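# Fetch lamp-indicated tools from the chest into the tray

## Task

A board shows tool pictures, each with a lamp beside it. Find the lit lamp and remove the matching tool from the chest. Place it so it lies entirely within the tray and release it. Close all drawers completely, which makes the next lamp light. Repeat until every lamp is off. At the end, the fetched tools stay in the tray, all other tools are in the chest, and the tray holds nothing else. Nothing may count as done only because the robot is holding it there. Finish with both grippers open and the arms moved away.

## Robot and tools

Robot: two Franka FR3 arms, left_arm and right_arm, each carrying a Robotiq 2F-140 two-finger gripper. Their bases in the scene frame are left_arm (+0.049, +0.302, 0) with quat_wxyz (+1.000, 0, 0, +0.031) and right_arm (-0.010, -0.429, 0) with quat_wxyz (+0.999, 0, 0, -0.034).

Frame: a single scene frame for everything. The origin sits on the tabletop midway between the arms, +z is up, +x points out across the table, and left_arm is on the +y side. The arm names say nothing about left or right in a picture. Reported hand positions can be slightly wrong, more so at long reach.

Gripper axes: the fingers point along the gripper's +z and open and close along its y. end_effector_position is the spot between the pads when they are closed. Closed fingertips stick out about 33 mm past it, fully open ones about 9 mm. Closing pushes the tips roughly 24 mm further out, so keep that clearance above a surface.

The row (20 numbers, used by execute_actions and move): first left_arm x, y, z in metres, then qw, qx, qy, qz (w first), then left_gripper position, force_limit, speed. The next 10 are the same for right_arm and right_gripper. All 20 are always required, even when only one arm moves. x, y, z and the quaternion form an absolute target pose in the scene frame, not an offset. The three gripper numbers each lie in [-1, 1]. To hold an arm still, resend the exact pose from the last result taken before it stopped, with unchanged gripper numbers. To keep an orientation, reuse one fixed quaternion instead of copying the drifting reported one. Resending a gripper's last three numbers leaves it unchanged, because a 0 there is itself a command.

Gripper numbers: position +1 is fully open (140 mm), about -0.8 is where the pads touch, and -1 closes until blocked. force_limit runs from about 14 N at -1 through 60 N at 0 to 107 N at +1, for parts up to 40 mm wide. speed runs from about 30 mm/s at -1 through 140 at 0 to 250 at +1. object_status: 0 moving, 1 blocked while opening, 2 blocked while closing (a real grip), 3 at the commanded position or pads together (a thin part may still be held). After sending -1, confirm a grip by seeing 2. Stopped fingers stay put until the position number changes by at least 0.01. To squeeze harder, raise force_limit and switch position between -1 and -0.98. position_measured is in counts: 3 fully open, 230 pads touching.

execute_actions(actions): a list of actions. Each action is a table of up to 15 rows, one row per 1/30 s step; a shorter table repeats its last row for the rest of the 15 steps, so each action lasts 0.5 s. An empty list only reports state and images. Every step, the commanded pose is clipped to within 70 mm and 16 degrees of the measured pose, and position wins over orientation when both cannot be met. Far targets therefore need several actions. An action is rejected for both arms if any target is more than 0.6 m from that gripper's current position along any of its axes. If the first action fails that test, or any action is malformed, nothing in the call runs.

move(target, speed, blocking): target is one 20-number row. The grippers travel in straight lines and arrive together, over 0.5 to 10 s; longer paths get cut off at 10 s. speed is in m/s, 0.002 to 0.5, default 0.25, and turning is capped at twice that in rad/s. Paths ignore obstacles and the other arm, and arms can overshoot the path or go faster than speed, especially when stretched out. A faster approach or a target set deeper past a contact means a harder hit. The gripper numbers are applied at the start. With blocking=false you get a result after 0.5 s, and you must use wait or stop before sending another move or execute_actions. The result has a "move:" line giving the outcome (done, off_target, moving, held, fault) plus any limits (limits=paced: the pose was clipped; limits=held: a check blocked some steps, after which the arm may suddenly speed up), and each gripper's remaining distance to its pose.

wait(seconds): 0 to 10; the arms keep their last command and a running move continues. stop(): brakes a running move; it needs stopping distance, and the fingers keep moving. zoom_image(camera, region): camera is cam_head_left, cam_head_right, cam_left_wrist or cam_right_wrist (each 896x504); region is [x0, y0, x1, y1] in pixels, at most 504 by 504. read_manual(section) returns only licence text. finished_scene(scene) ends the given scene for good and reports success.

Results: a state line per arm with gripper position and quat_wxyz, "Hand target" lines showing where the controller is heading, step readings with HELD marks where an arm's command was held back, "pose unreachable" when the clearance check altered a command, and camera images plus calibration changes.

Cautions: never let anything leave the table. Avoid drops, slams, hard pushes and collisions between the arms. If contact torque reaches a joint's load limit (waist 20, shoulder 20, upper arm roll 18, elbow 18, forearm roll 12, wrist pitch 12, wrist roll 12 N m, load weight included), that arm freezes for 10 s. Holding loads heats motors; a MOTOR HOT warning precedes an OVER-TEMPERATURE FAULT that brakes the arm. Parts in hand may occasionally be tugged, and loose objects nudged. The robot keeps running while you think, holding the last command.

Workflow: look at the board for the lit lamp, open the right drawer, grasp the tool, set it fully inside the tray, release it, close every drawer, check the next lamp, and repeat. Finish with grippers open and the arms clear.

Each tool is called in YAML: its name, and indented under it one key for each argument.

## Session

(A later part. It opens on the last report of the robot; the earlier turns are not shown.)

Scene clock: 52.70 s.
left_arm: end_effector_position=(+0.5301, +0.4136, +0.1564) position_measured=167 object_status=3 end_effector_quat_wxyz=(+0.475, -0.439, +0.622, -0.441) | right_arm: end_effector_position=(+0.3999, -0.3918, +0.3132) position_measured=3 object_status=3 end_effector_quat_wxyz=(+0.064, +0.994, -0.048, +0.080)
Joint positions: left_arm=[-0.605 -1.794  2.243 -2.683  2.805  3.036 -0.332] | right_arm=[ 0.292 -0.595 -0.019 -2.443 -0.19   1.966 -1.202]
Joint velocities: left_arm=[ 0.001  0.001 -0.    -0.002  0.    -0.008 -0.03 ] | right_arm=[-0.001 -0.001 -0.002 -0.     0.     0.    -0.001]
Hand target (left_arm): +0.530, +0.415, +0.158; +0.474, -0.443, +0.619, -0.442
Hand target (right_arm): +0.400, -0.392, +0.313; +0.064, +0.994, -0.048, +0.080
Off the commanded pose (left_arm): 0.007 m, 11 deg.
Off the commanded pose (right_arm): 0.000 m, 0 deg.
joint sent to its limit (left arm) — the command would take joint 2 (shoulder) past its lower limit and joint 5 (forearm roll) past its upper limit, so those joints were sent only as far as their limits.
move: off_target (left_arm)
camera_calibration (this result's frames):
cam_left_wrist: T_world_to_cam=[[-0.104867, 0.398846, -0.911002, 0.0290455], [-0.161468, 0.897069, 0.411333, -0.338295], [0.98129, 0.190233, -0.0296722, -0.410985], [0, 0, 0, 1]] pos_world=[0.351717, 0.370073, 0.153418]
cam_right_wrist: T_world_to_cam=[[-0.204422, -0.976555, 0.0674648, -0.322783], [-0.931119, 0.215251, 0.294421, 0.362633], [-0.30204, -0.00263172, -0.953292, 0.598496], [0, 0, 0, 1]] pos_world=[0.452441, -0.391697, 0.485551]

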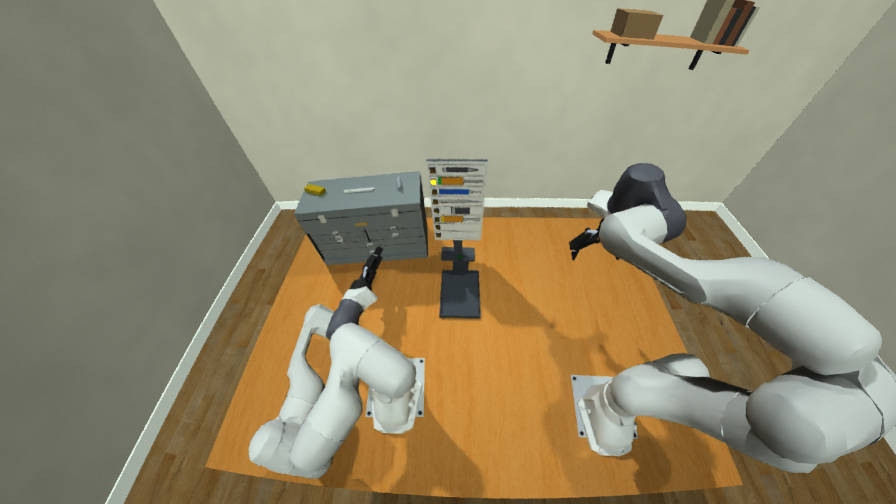

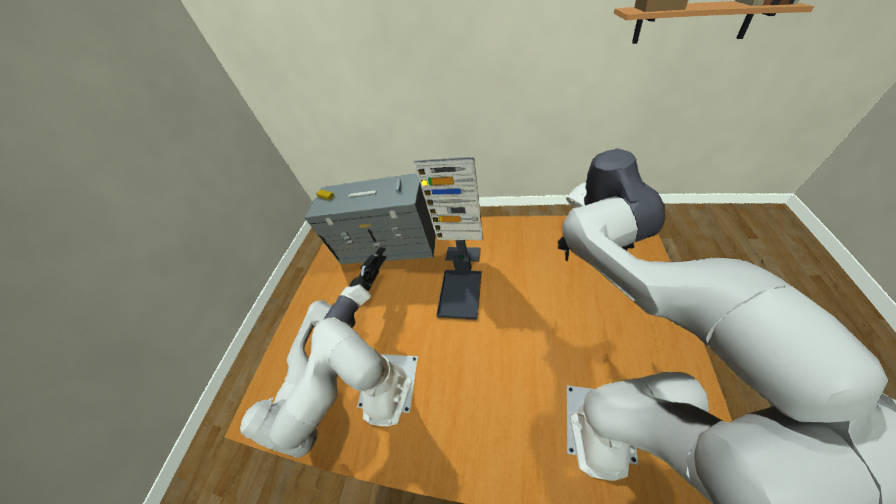

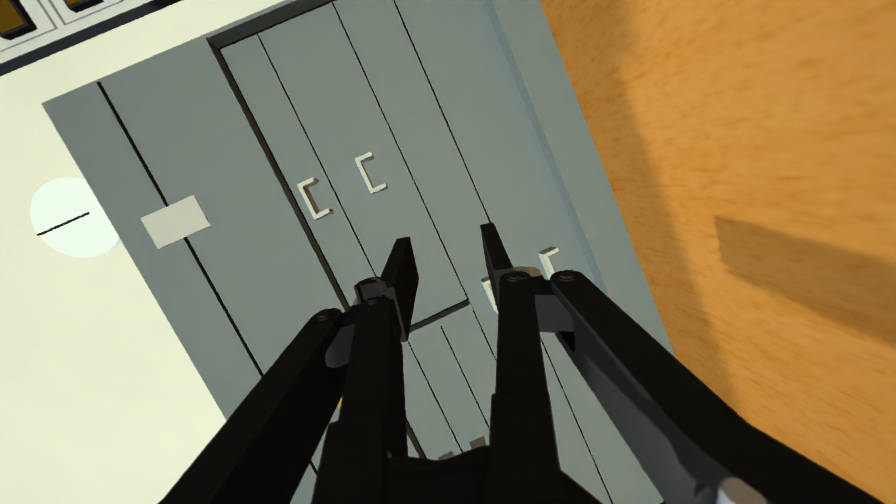

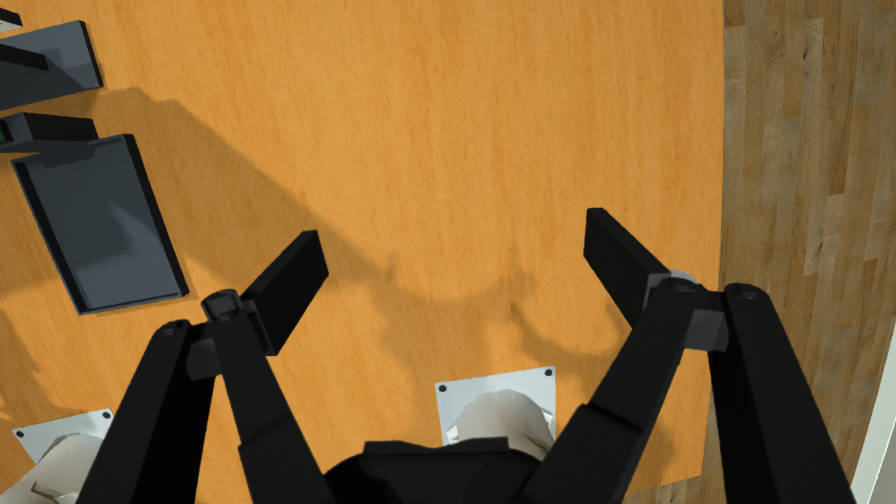

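move:
  target: [0.5,0.6,0.5,0.522,-0.292,0.785,-0.158,-0.3,0,0,0.4,-0.392,0.313,0.064,0.994,-0.048,0.08,1,0,0]

move:
  target: [0.5,0.45,0.45,0,1,0,0,-0.3,0,0,0.4,-0.392,0.313,0.064,0.994,-0.048,0.08,1,0,0]

Scene clock: 55.57 s.
left_arm: end_effector_position=(+0.4984, +0.6025, +0.4935) position_measured=167 object_status=3 end_effector_quat_wxyz=(+0.518, -0.288, +0.791, -0.151) | right_arm: end_effector_position=(+0.3999, -0.3918, +0.3132) position_measured=3 object_status=3 end_effector_quat_wxyz=(+0.064, +0.994, -0.048, +0.080)
Joint positions: left_arm=[ 0.137 -0.357  0.805 -2.08   2.196  3.95  -0.698] | right_arm=[ 0.292 -0.595 -0.019 -2.443 -0.19   1.966 -1.202]
Joint velocities: left_arm=[ 0.011  0.003 -0.007  0.001 -0.001  0.009 -0.032] | right_arm=[ 0.    -0.001  0.001 -0.    -0.001 -0.001 -0.002]
Hand target (left_arm): +0.498, +0.602, +0.493; +0.516, -0.293, +0.790, -0.154
Hand target (right_arm): +0.400, -0.392, +0.313; +0.064, +0.994, -0.048, +0.080
Off the commanded pose (left_arm): 0.007 m, 1 deg.
Off the commanded pose (right_arm): 0.000 m, 0 deg.
move: off_target (left_arm)
camera_calibration (this result's frames):
cam_left_wrist: T_world_to_cam=[[-0.249425, 0.885953, -0.39099, -0.220543], [0.0167268, 0.407633, 0.912993, -0.693047], [0.96825, 0.221184, -0.116493, -0.375134], [0, 0, 0, 1]] pos_world=[0.319807, 0.560873, 0.502816]
cam_right_wrist: T_world_to_cam=[[-0.204422, -0.976555, 0.0674648, -0.322783], [-0.931119, 0.215251, 0.294421, 0.362633], [-0.30204, -0.00263173, -0.953292, 0.598496], [0, 0, 0, 1]] pos_world=[0.452441, -0.391697, 0.485551]

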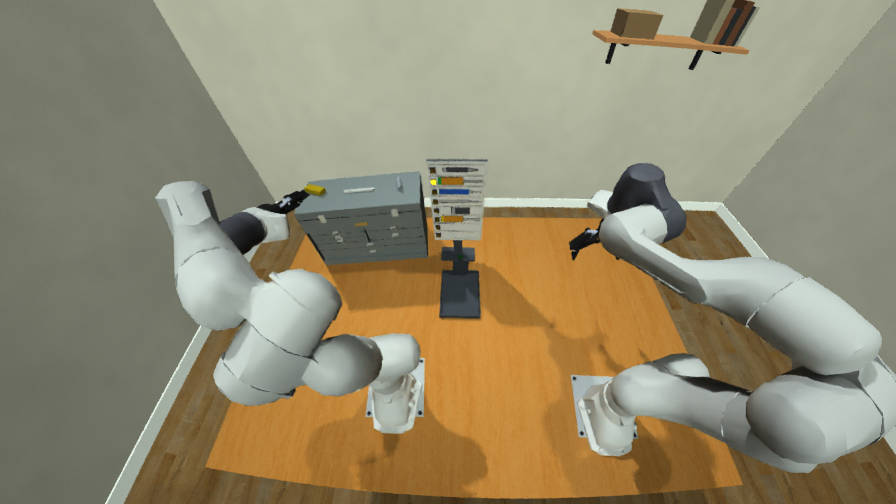

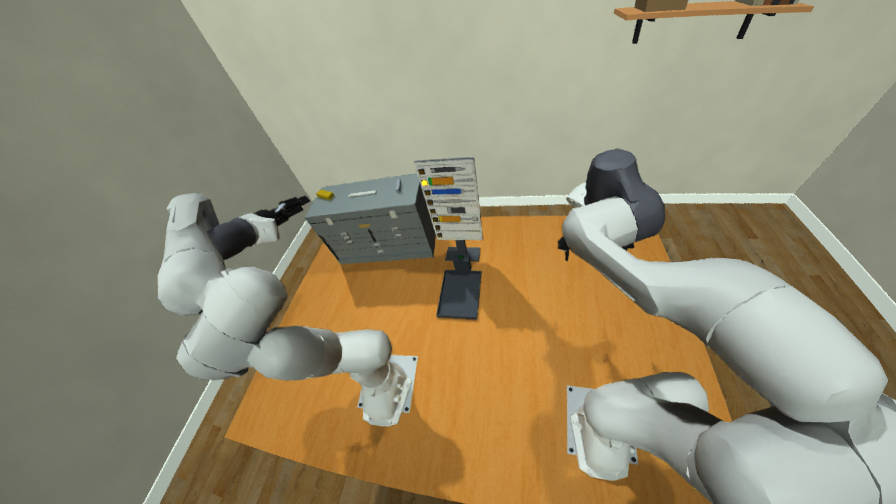

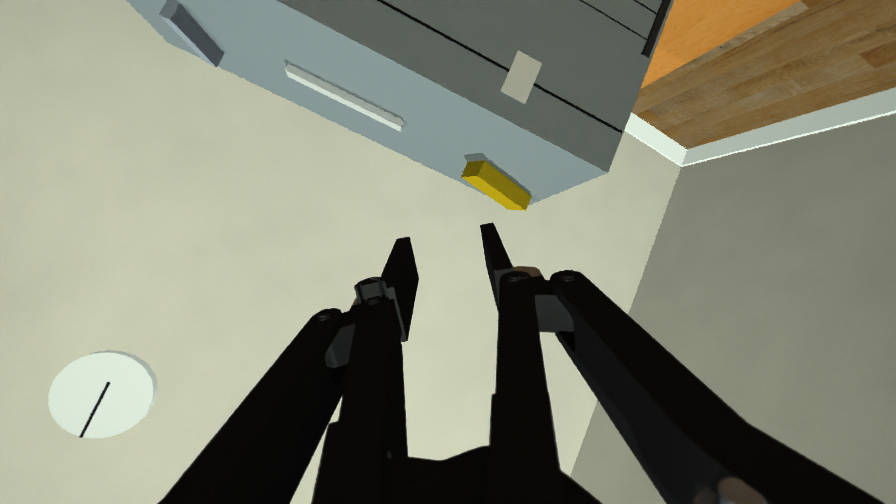

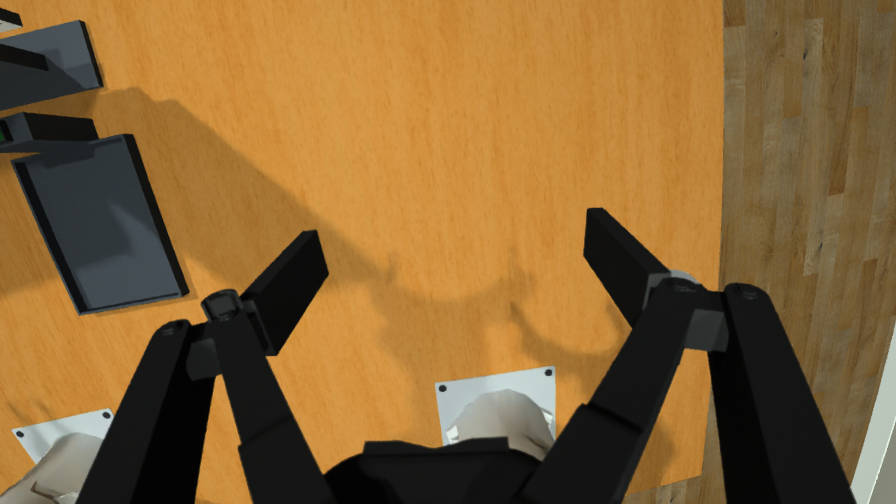

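Scene clock: 61.67 s.
left_arm: end_effector_position=(+0.4973, +0.4527, +0.4431) position_measured=167 object_status=3 end_effector_quat_wxyz=(-0.167, +0.927, -0.230, +0.246) | right_arm: end_effector_position=(+0.3999, -0.3918, +0.3132) position_measured=3 object_status=3 end_effector_quat_wxyz=(+0.064, +0.994, -0.048, +0.080)
Joint positions: left_arm=[ 1.919 -0.833 -0.815 -1.956  2.102  4.53  -3.017] | right_arm=[ 0.292 -0.595 -0.019 -2.443 -0.19   1.966 -1.202]
Joint velocities: left_arm=[-0.003  0.013  0.004 -0.013 -0.014  0.    -0.001] | right_arm=[ 0.     0.     0.    -0.    -0.001 -0.001 -0.001]
Hand target (left_arm): +0.498, +0.451, +0.444; -0.163, +0.927, -0.226, +0.251
Hand target (right_arm): +0.400, -0.392, +0.313; +0.064, +0.994, -0.048, +0.080
Off the commanded pose (left_arm): 0.008 m, 44 deg; orientation clipped at the last step of the last action.
Off the commanded pose (right_arm): 0.000 m, 0 deg.
joint sent to its limit (left arm) — the command would take joint 6 (wrist pitch) past its upper limit and joint 7 (wrist roll) past its lower limit, so those joints were sent only as far as their limits.
move: off_target (left_arm); limits=paced
camera_calibration (this result's frames):
cam_left_wrist: T_world_to_cam=[[-0.48304, -0.734313, -0.476924, 0.779979], [-0.836702, 0.547642, 0.00423514, 0.177753], [0.258074, 0.401089, -0.878934, 0.262758], [0, 0, 0, 1]] pos_world=[0.457676, 0.370014, 0.602185]
cam_right_wrist: T_world_to_cam=[[-0.204422, -0.976555, 0.0674647, -0.322783], [-0.931119, 0.215251, 0.294421, 0.362633], [-0.30204, -0.00263162, -0.953292, 0.598496], [0, 0, 0, 1]] pos_world=[0.452441, -0.391697, 0.485551]

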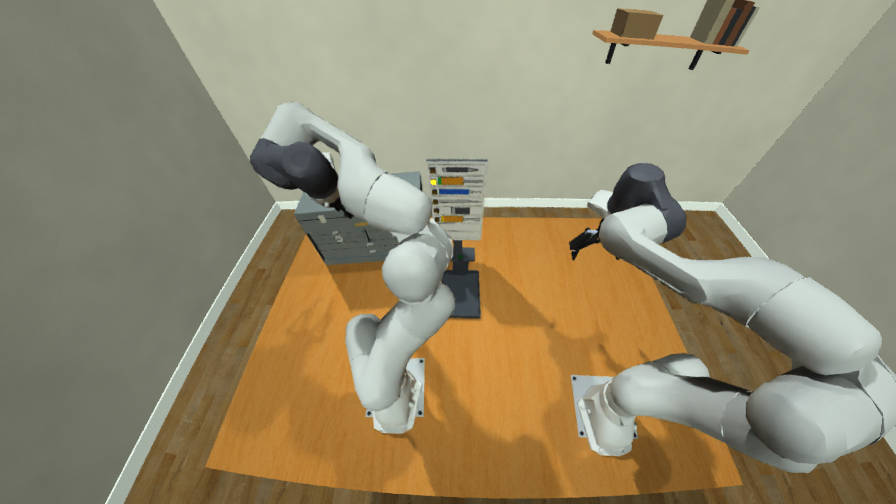

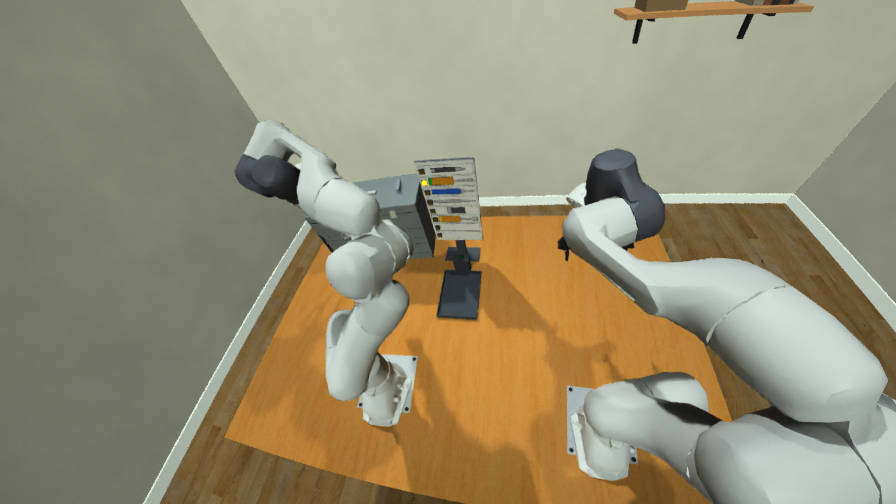

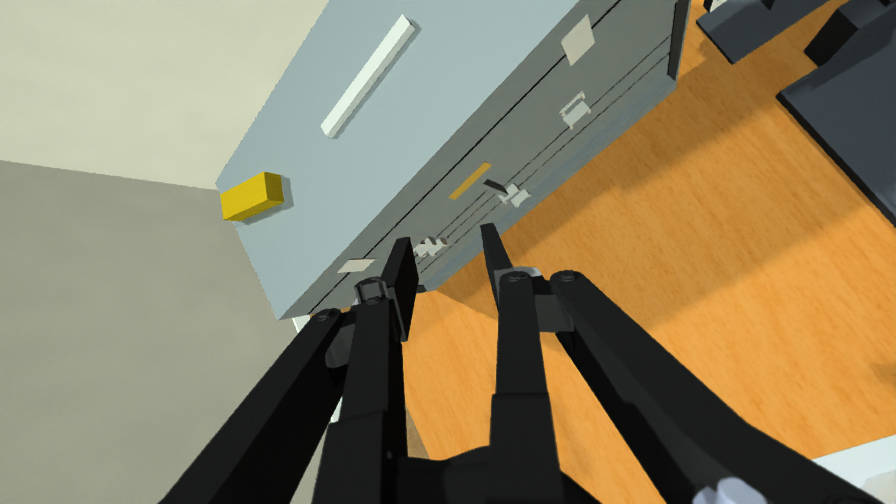

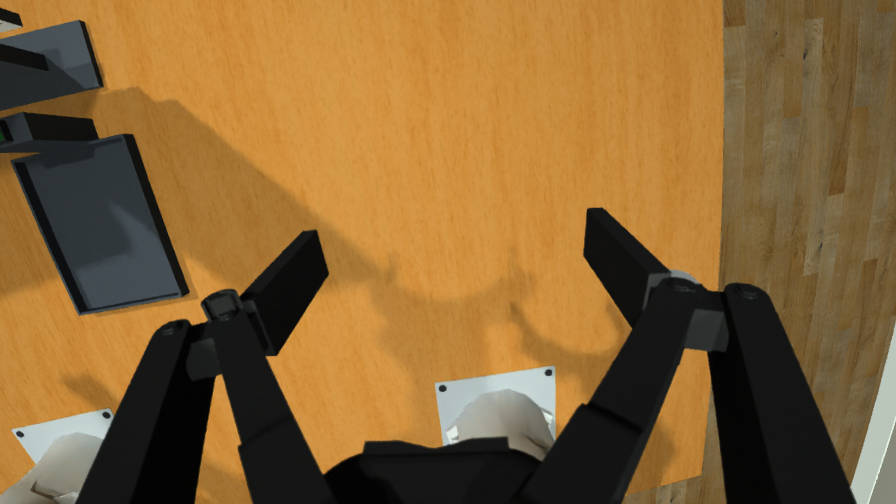

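move:
  target: [0.5,0.6,0.5,0.522,-0.292,0.785,-0.158,-0.3,0,0,0.4,-0.392,0.313,0.064,0.994,-0.048,0.08,1,0,0]

move:
  target: [0.48,0.343,0.241,0.519,-0.519,0.481,-0.481,-0.3,0,0,0.4,-0.392,0.313,0.064,0.994,-0.048,0.08,1,0,0]

Scene clock: 66.97 s.
left_arm: end_effector_position=(+0.5015, +0.5998, +0.5066) position_measured=167 object_status=3 end_effector_quat_wxyz=(+0.527, -0.291, +0.781, -0.166) | right_arm: end_effector_position=(+0.3999, -0.3918, +0.3132) position_measured=3 object_status=3 end_effector_quat_wxyz=(+0.064, +0.994, -0.048, +0.080)
Joint positions: left_arm=[ 0.521 -0.269  0.516 -2.1    1.995  4.076 -0.586] | right_arm=[ 0.292 -0.595 -0.019 -2.443 -0.19   1.966 -1.202]
Joint velocities: left_arm=[-0.005 -0.     0.003 -0.002 -0.003  0.001  0.038] | right_arm=[-0.     0.002 -0.001 -0.     0.002 -0.001  0.001]
Hand target (left_arm): +0.502, +0.599, +0.507; +0.528, -0.285, +0.782, -0.165
Hand target (right_arm): +0.400, -0.392, +0.313; +0.064, +0.994, -0.048, +0.080
Off the commanded pose (left_arm): 0.007 m, 1 deg.
Off the commanded pose (right_arm): 0.000 m, 0 deg.
move: off_target (left_arm)
camera_calibration (this result's frames):
cam_left_wrist: T_world_to_cam=[[-0.233521, 0.87639, -0.421198, -0.199189], [-0.0120705, 0.430528, 0.902496, -0.697933], [0.972277, 0.215836, -0.0899589, -0.388276], [0, 0, 0, 1]] pos_world=[0.322573, 0.558851, 0.511055]
cam_right_wrist: T_world_to_cam=[[-0.204422, -0.976555, 0.0674649, -0.322783], [-0.931119, 0.215251, 0.294421, 0.362633], [-0.30204, -0.00263177, -0.953291, 0.598496], [0, 0, 0, 1]] pos_world=[0.452441, -0.391697, 0.485551]

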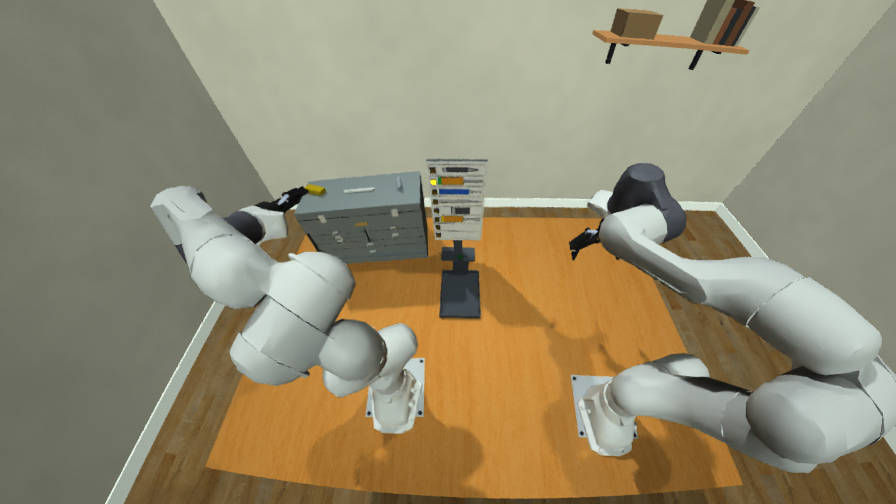

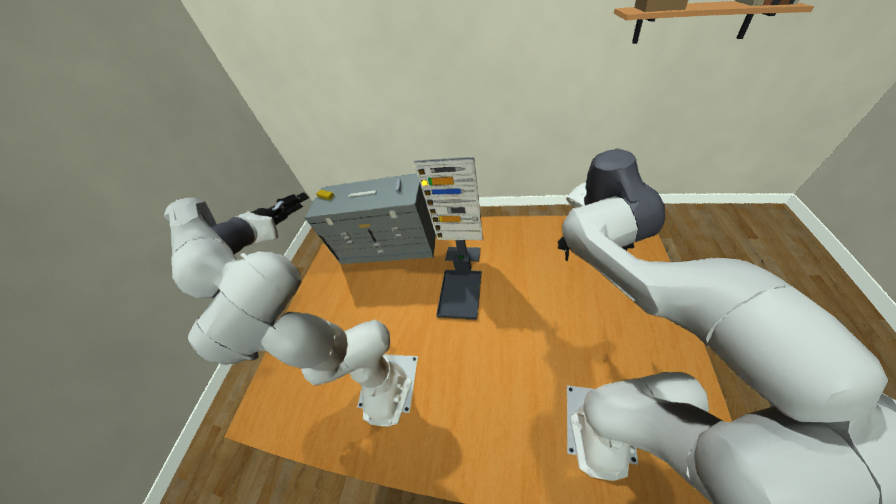

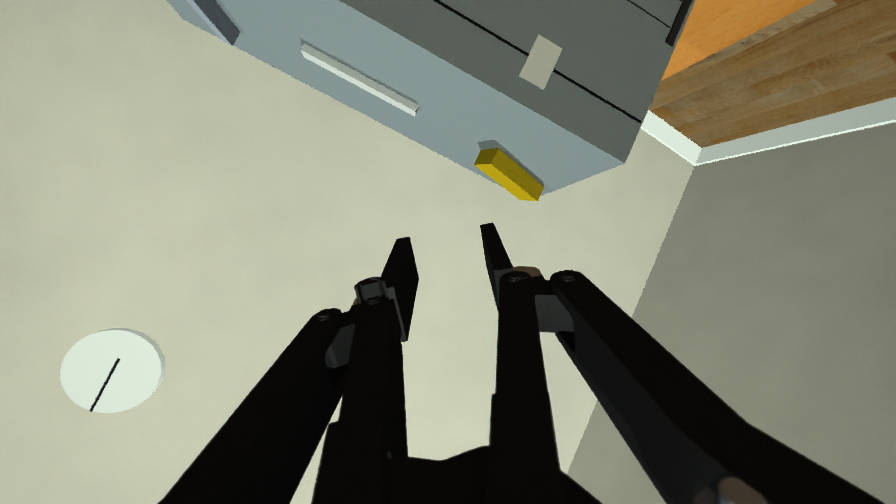

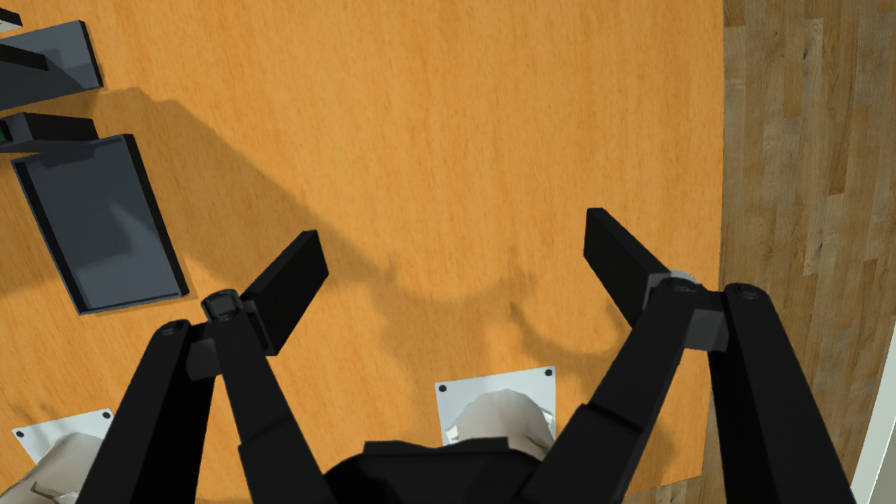

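Scene clock: 72.20 s.
left_arm: end_effector_position=(+0.4784, +0.3544, +0.2367) position_measured=167 object_status=3 end_effector_quat_wxyz=(-0.439, +0.477, -0.463, +0.604) | right_arm: end_effector_position=(+0.3999, -0.3918, +0.3132) position_measured=3 object_status=3 end_effector_quat_wxyz=(+0.064, +0.994, -0.048, +0.080)
Joint positions: left_arm=[ 1.577  1.164 -0.588 -3.046  1.19   4.531  0.876] | right_arm=[ 0.292 -0.595 -0.019 -2.443 -0.19   1.966 -1.202]
Joint velocities: left_arm=[ 0.001 -0.008 -0.001 -0.001  0.     0.     0.001] | right_arm=[-0.001 -0.     0.002  0.     0.    -0.     0.001]
Hand target (left_arm): +0.479, +0.354, +0.237; -0.439, +0.477, -0.463, +0.604
Hand target (right_arm): +0.400, -0.392, +0.313; +0.064, +0.994, -0.048, +0.080
Off the commanded pose (left_arm): 0.012 m, 18 deg; orientation clipped at the last step of the last action.
Off the commanded pose (right_arm): 0.000 m, 0 deg.
move: held (left_arm); limits=paced,held; held on 6 of 157 steps (left_arm), including the last (left_arm)
pose unreachable (left arm): on one or more control steps of this call, first in action 0 (counted from 0), this arm could not follow its commanded pose, so it was not sent that pose on those steps. On the call's last step it was still not sent that pose. It may still have moved: this result reports where it is.
cause: the commanded pose would bring two parts of the arm too close to each other (joints 2 (shoulder) to 6 (wrist pitch) lie between them).
camera_calibration (this result's frames):
cam_left_wrist: T_world_to_cam=[[0.107559, -0.0039583, -0.994191, 0.181233], [-0.205253, 0.978361, -0.0261012, -0.230893], [0.972781, 0.206868, 0.104419, -0.380206], [0, 0, 0, 1]] pos_world=[0.302972, 0.305266, 0.213855]
cam_right_wrist: T_world_to_cam=[[-0.204422, -0.976555, 0.0674649, -0.322783], [-0.931119, 0.215251, 0.294421, 0.362633], [-0.30204, -0.00263186, -0.953291, 0.598496], [0, 0, 0, 1]] pos_world=[0.452441, -0.391697, 0.485551]

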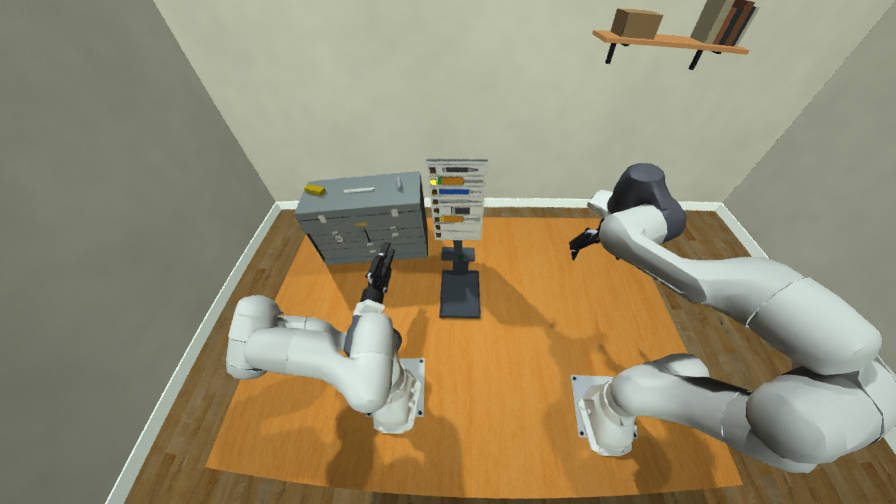

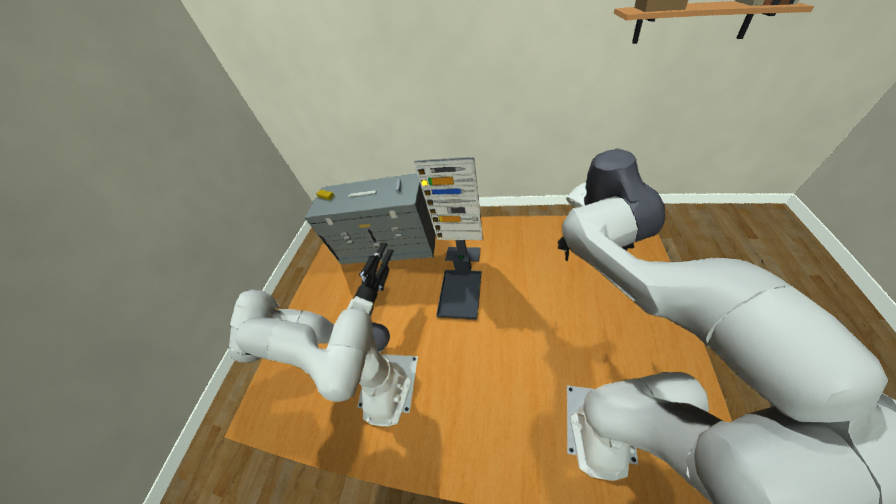

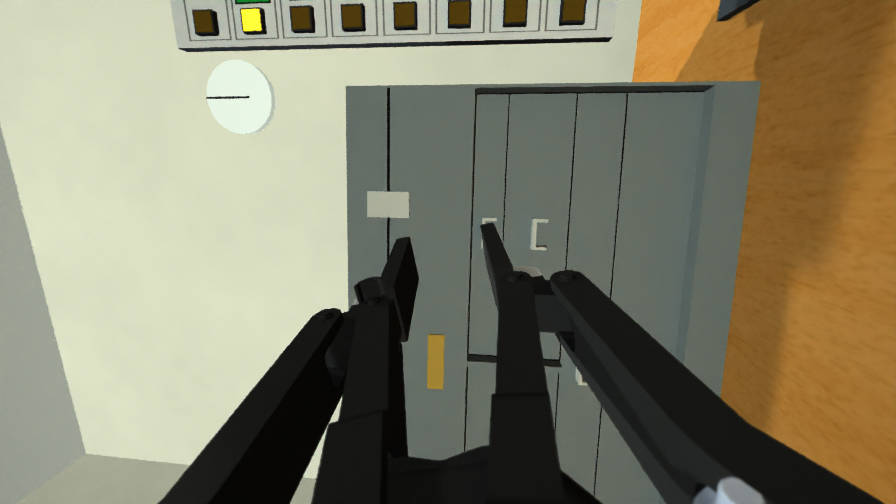

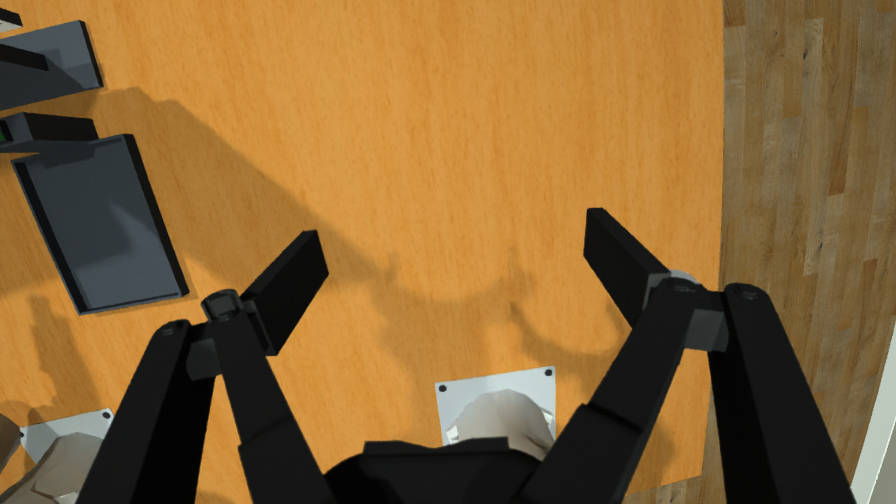

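move:
  target: [0.5,0.6,0.5,0.522,-0.292,0.785,-0.158,-0.3,0,0,0.4,-0.392,0.313,0.064,0.994,-0.048,0.08,1,0,0]

move:
  target: [0.52,0.348,0.32,0.271,-0.653,0.653,-0.271,-0.3,0,0,0.4,-0.392,0.313,0.064,0.994,-0.048,0.08,1,0,0]

Scene clock: 76.93 s.
left_arm: end_effector_position=(+0.5054, +0.5888, +0.4971) position_measured=167 object_status=3 end_effector_quat_wxyz=(+0.518, -0.281, +0.792, -0.160) | right_arm: end_effector_position=(+0.3999, -0.3918, +0.3132) position_measured=3 object_status=3 end_effector_quat_wxyz=(+0.064, +0.994, -0.048, +0.080)
Joint positions: left_arm=[ 2.146 -0.422 -0.857 -2.155  1.626  4.491 -0.427] | right_arm=[ 0.292 -0.595 -0.019 -2.443 -0.19   1.966 -1.202]
Joint velocities: left_arm=[-0.    -0.     0.     0.001  0.002  0.001 -0.031] | right_arm=[ 0.    -0.001  0.001  0.001  0.001 -0.001  0.   ]
Hand target (left_arm): +0.505, +0.589, +0.496; +0.515, -0.287, +0.791, -0.163
Hand target (right_arm): +0.400, -0.392, +0.313; +0.064, +0.994, -0.048, +0.080
Off the commanded pose (left_arm): 0.013 m, 2 deg.
Off the commanded pose (right_arm): 0.000 m, 0 deg.
move: off_target (left_arm); limits=paced
camera_calibration (this result's frames):
cam_left_wrist: T_world_to_cam=[[-0.227276, 0.888269, -0.399154, -0.213759], [0.0188826, 0.413823, 0.910161, -0.694093], [0.973647, 0.199321, -0.110825, -0.371115], [0, 0, 0, 1]] pos_world=[0.325859, 0.551079, 0.505285]
cam_right_wrist: T_world_to_cam=[[-0.204422, -0.976555, 0.0674648, -0.322783], [-0.931119, 0.215251, 0.294421, 0.362633], [-0.30204, -0.00263177, -0.953292, 0.598496], [0, 0, 0, 1]] pos_world=[0.452441, -0.391697, 0.485551]

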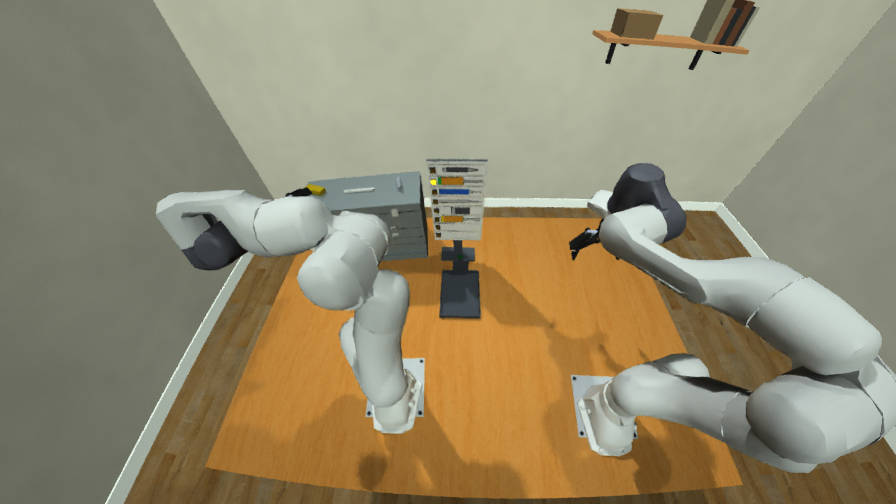

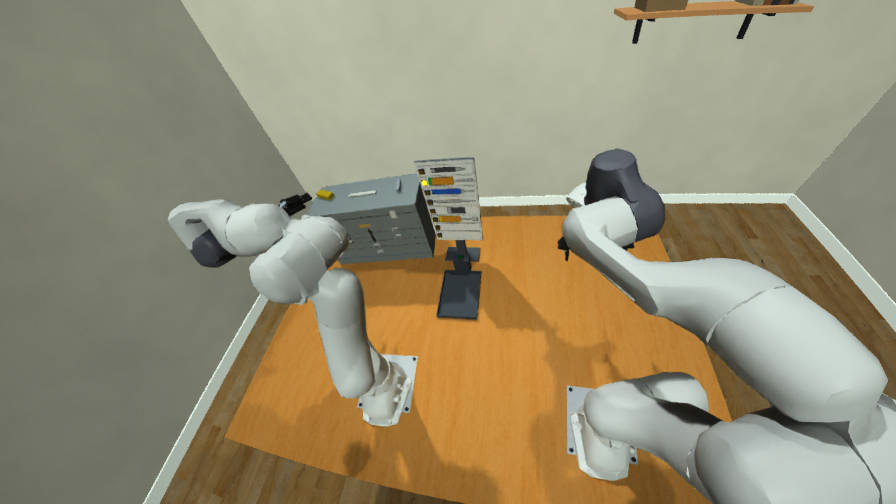

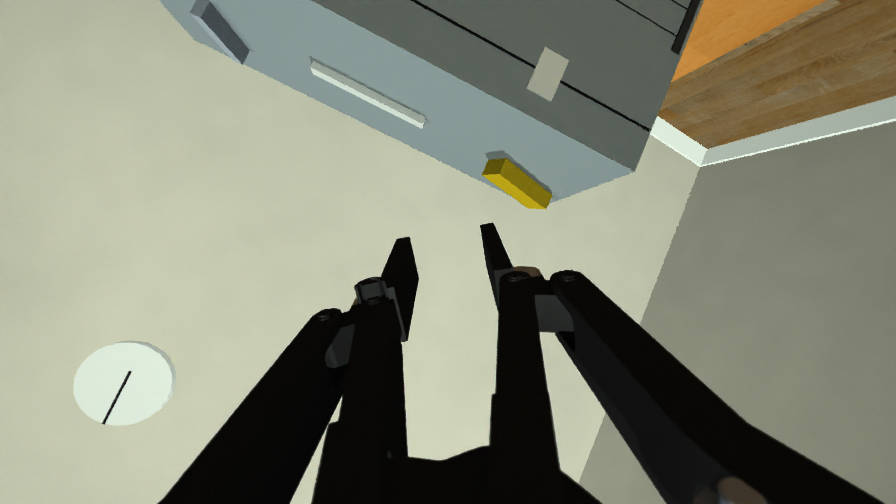

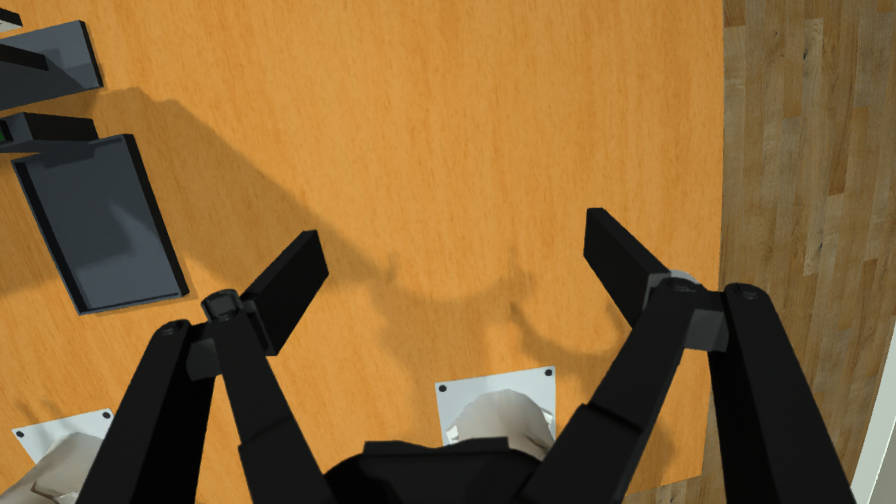

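Scene clock: 80.03 s.
left_arm: end_effector_position=(+0.5150, +0.3499, +0.3216) position_measured=167 object_status=3 end_effector_quat_wxyz=(-0.275, +0.650, -0.654, +0.272) | right_arm: end_effector_position=(+0.3999, -0.3918, +0.3132) position_measured=3 object_status=3 end_effector_quat_wxyz=(+0.064, +0.994, -0.048, +0.080)
Joint positions: left_arm=[ 1.731 -1.1   -0.863 -2.604  1.597  4.517 -1.624] | right_arm=[ 0.292 -0.595 -0.019 -2.443 -0.19   1.966 -1.202]
Joint velocities: left_arm=[ 0.     0.001  0.001  0.002  0.001  0.    -0.03 ] | right_arm=[-0.001  0.     0.    -0.     0.001 -0.001 -0.001]
Hand target (left_arm): +0.514, +0.350, +0.320; -0.272, +0.655, -0.651, +0.271
Hand target (right_arm): +0.400, -0.392, +0.313; +0.064, +0.994, -0.048, +0.080
Off the commanded pose (left_arm): 0.006 m, 1 deg.
Off the commanded pose (right_arm): 0.000 m, 0 deg.
move: off_target (left_arm)
camera_calibration (this result's frames):
cam_left_wrist: T_world_to_cam=[[-0.69525, 0.188271, -0.693673, 0.511215], [-0.119269, 0.921488, 0.369643, -0.368386], [0.708804, 0.339727, -0.618209, -0.101903], [0, 0, 0, 1]] pos_world=[0.383715, 0.277836, 0.42779]
cam_right_wrist: T_world_to_cam=[[-0.204422, -0.976555, 0.0674648, -0.322783], [-0.931119, 0.215251, 0.294421, 0.362633], [-0.30204, -0.00263173, -0.953292, 0.598496], [0, 0, 0, 1]] pos_world=[0.452441, -0.391697, 0.485551]

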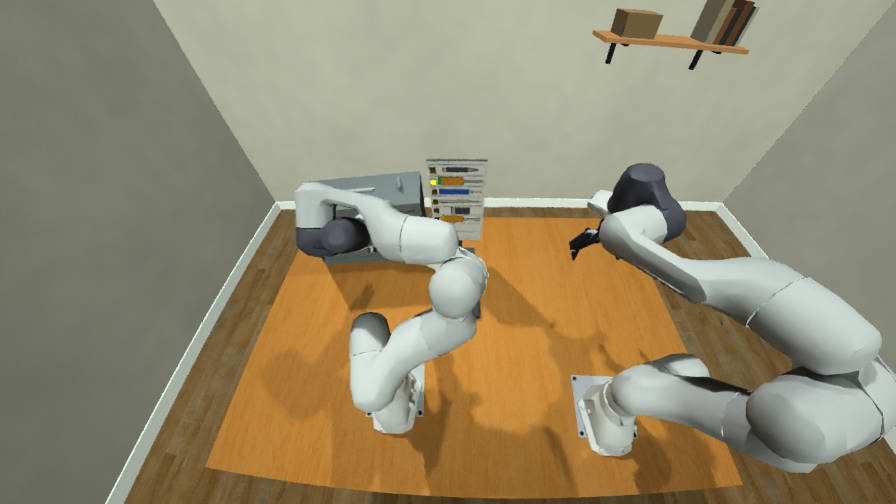

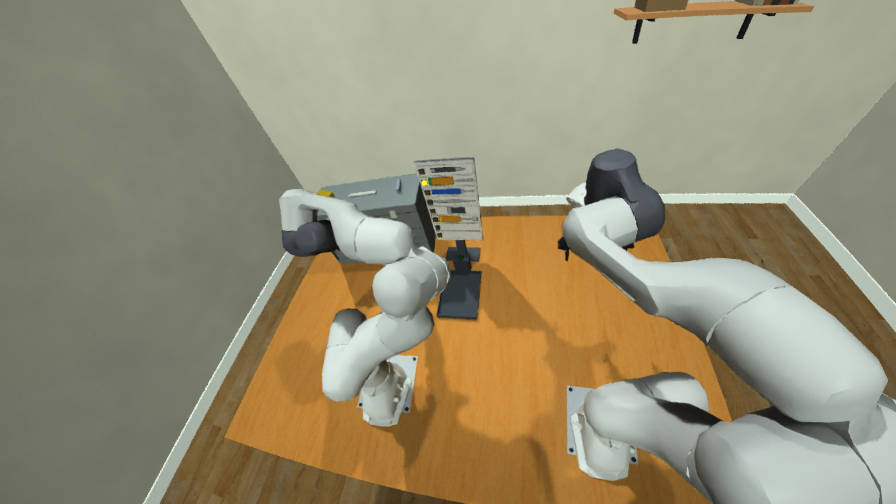

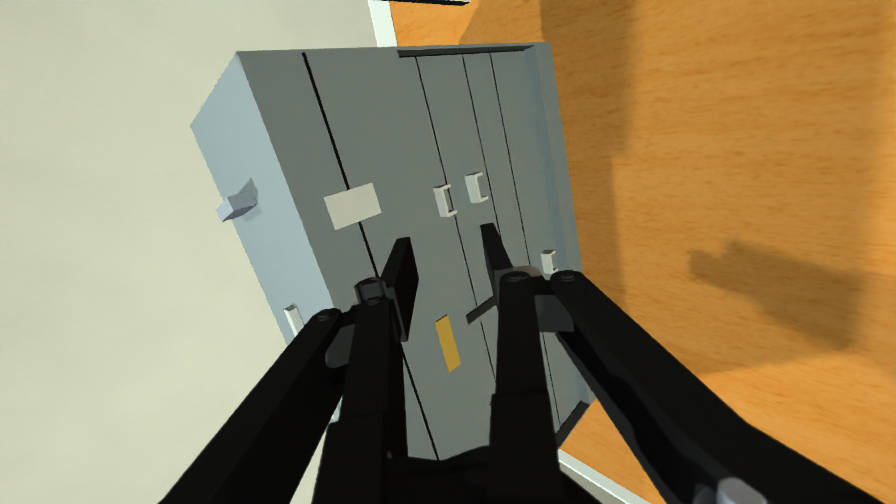

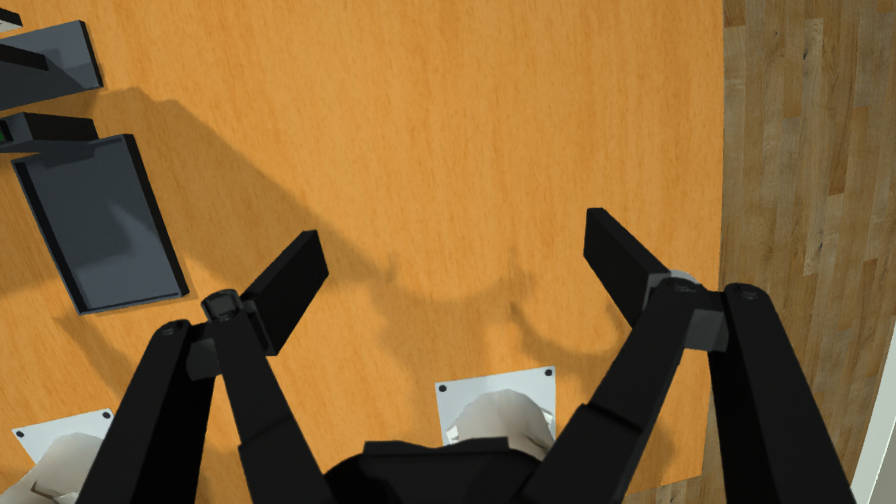

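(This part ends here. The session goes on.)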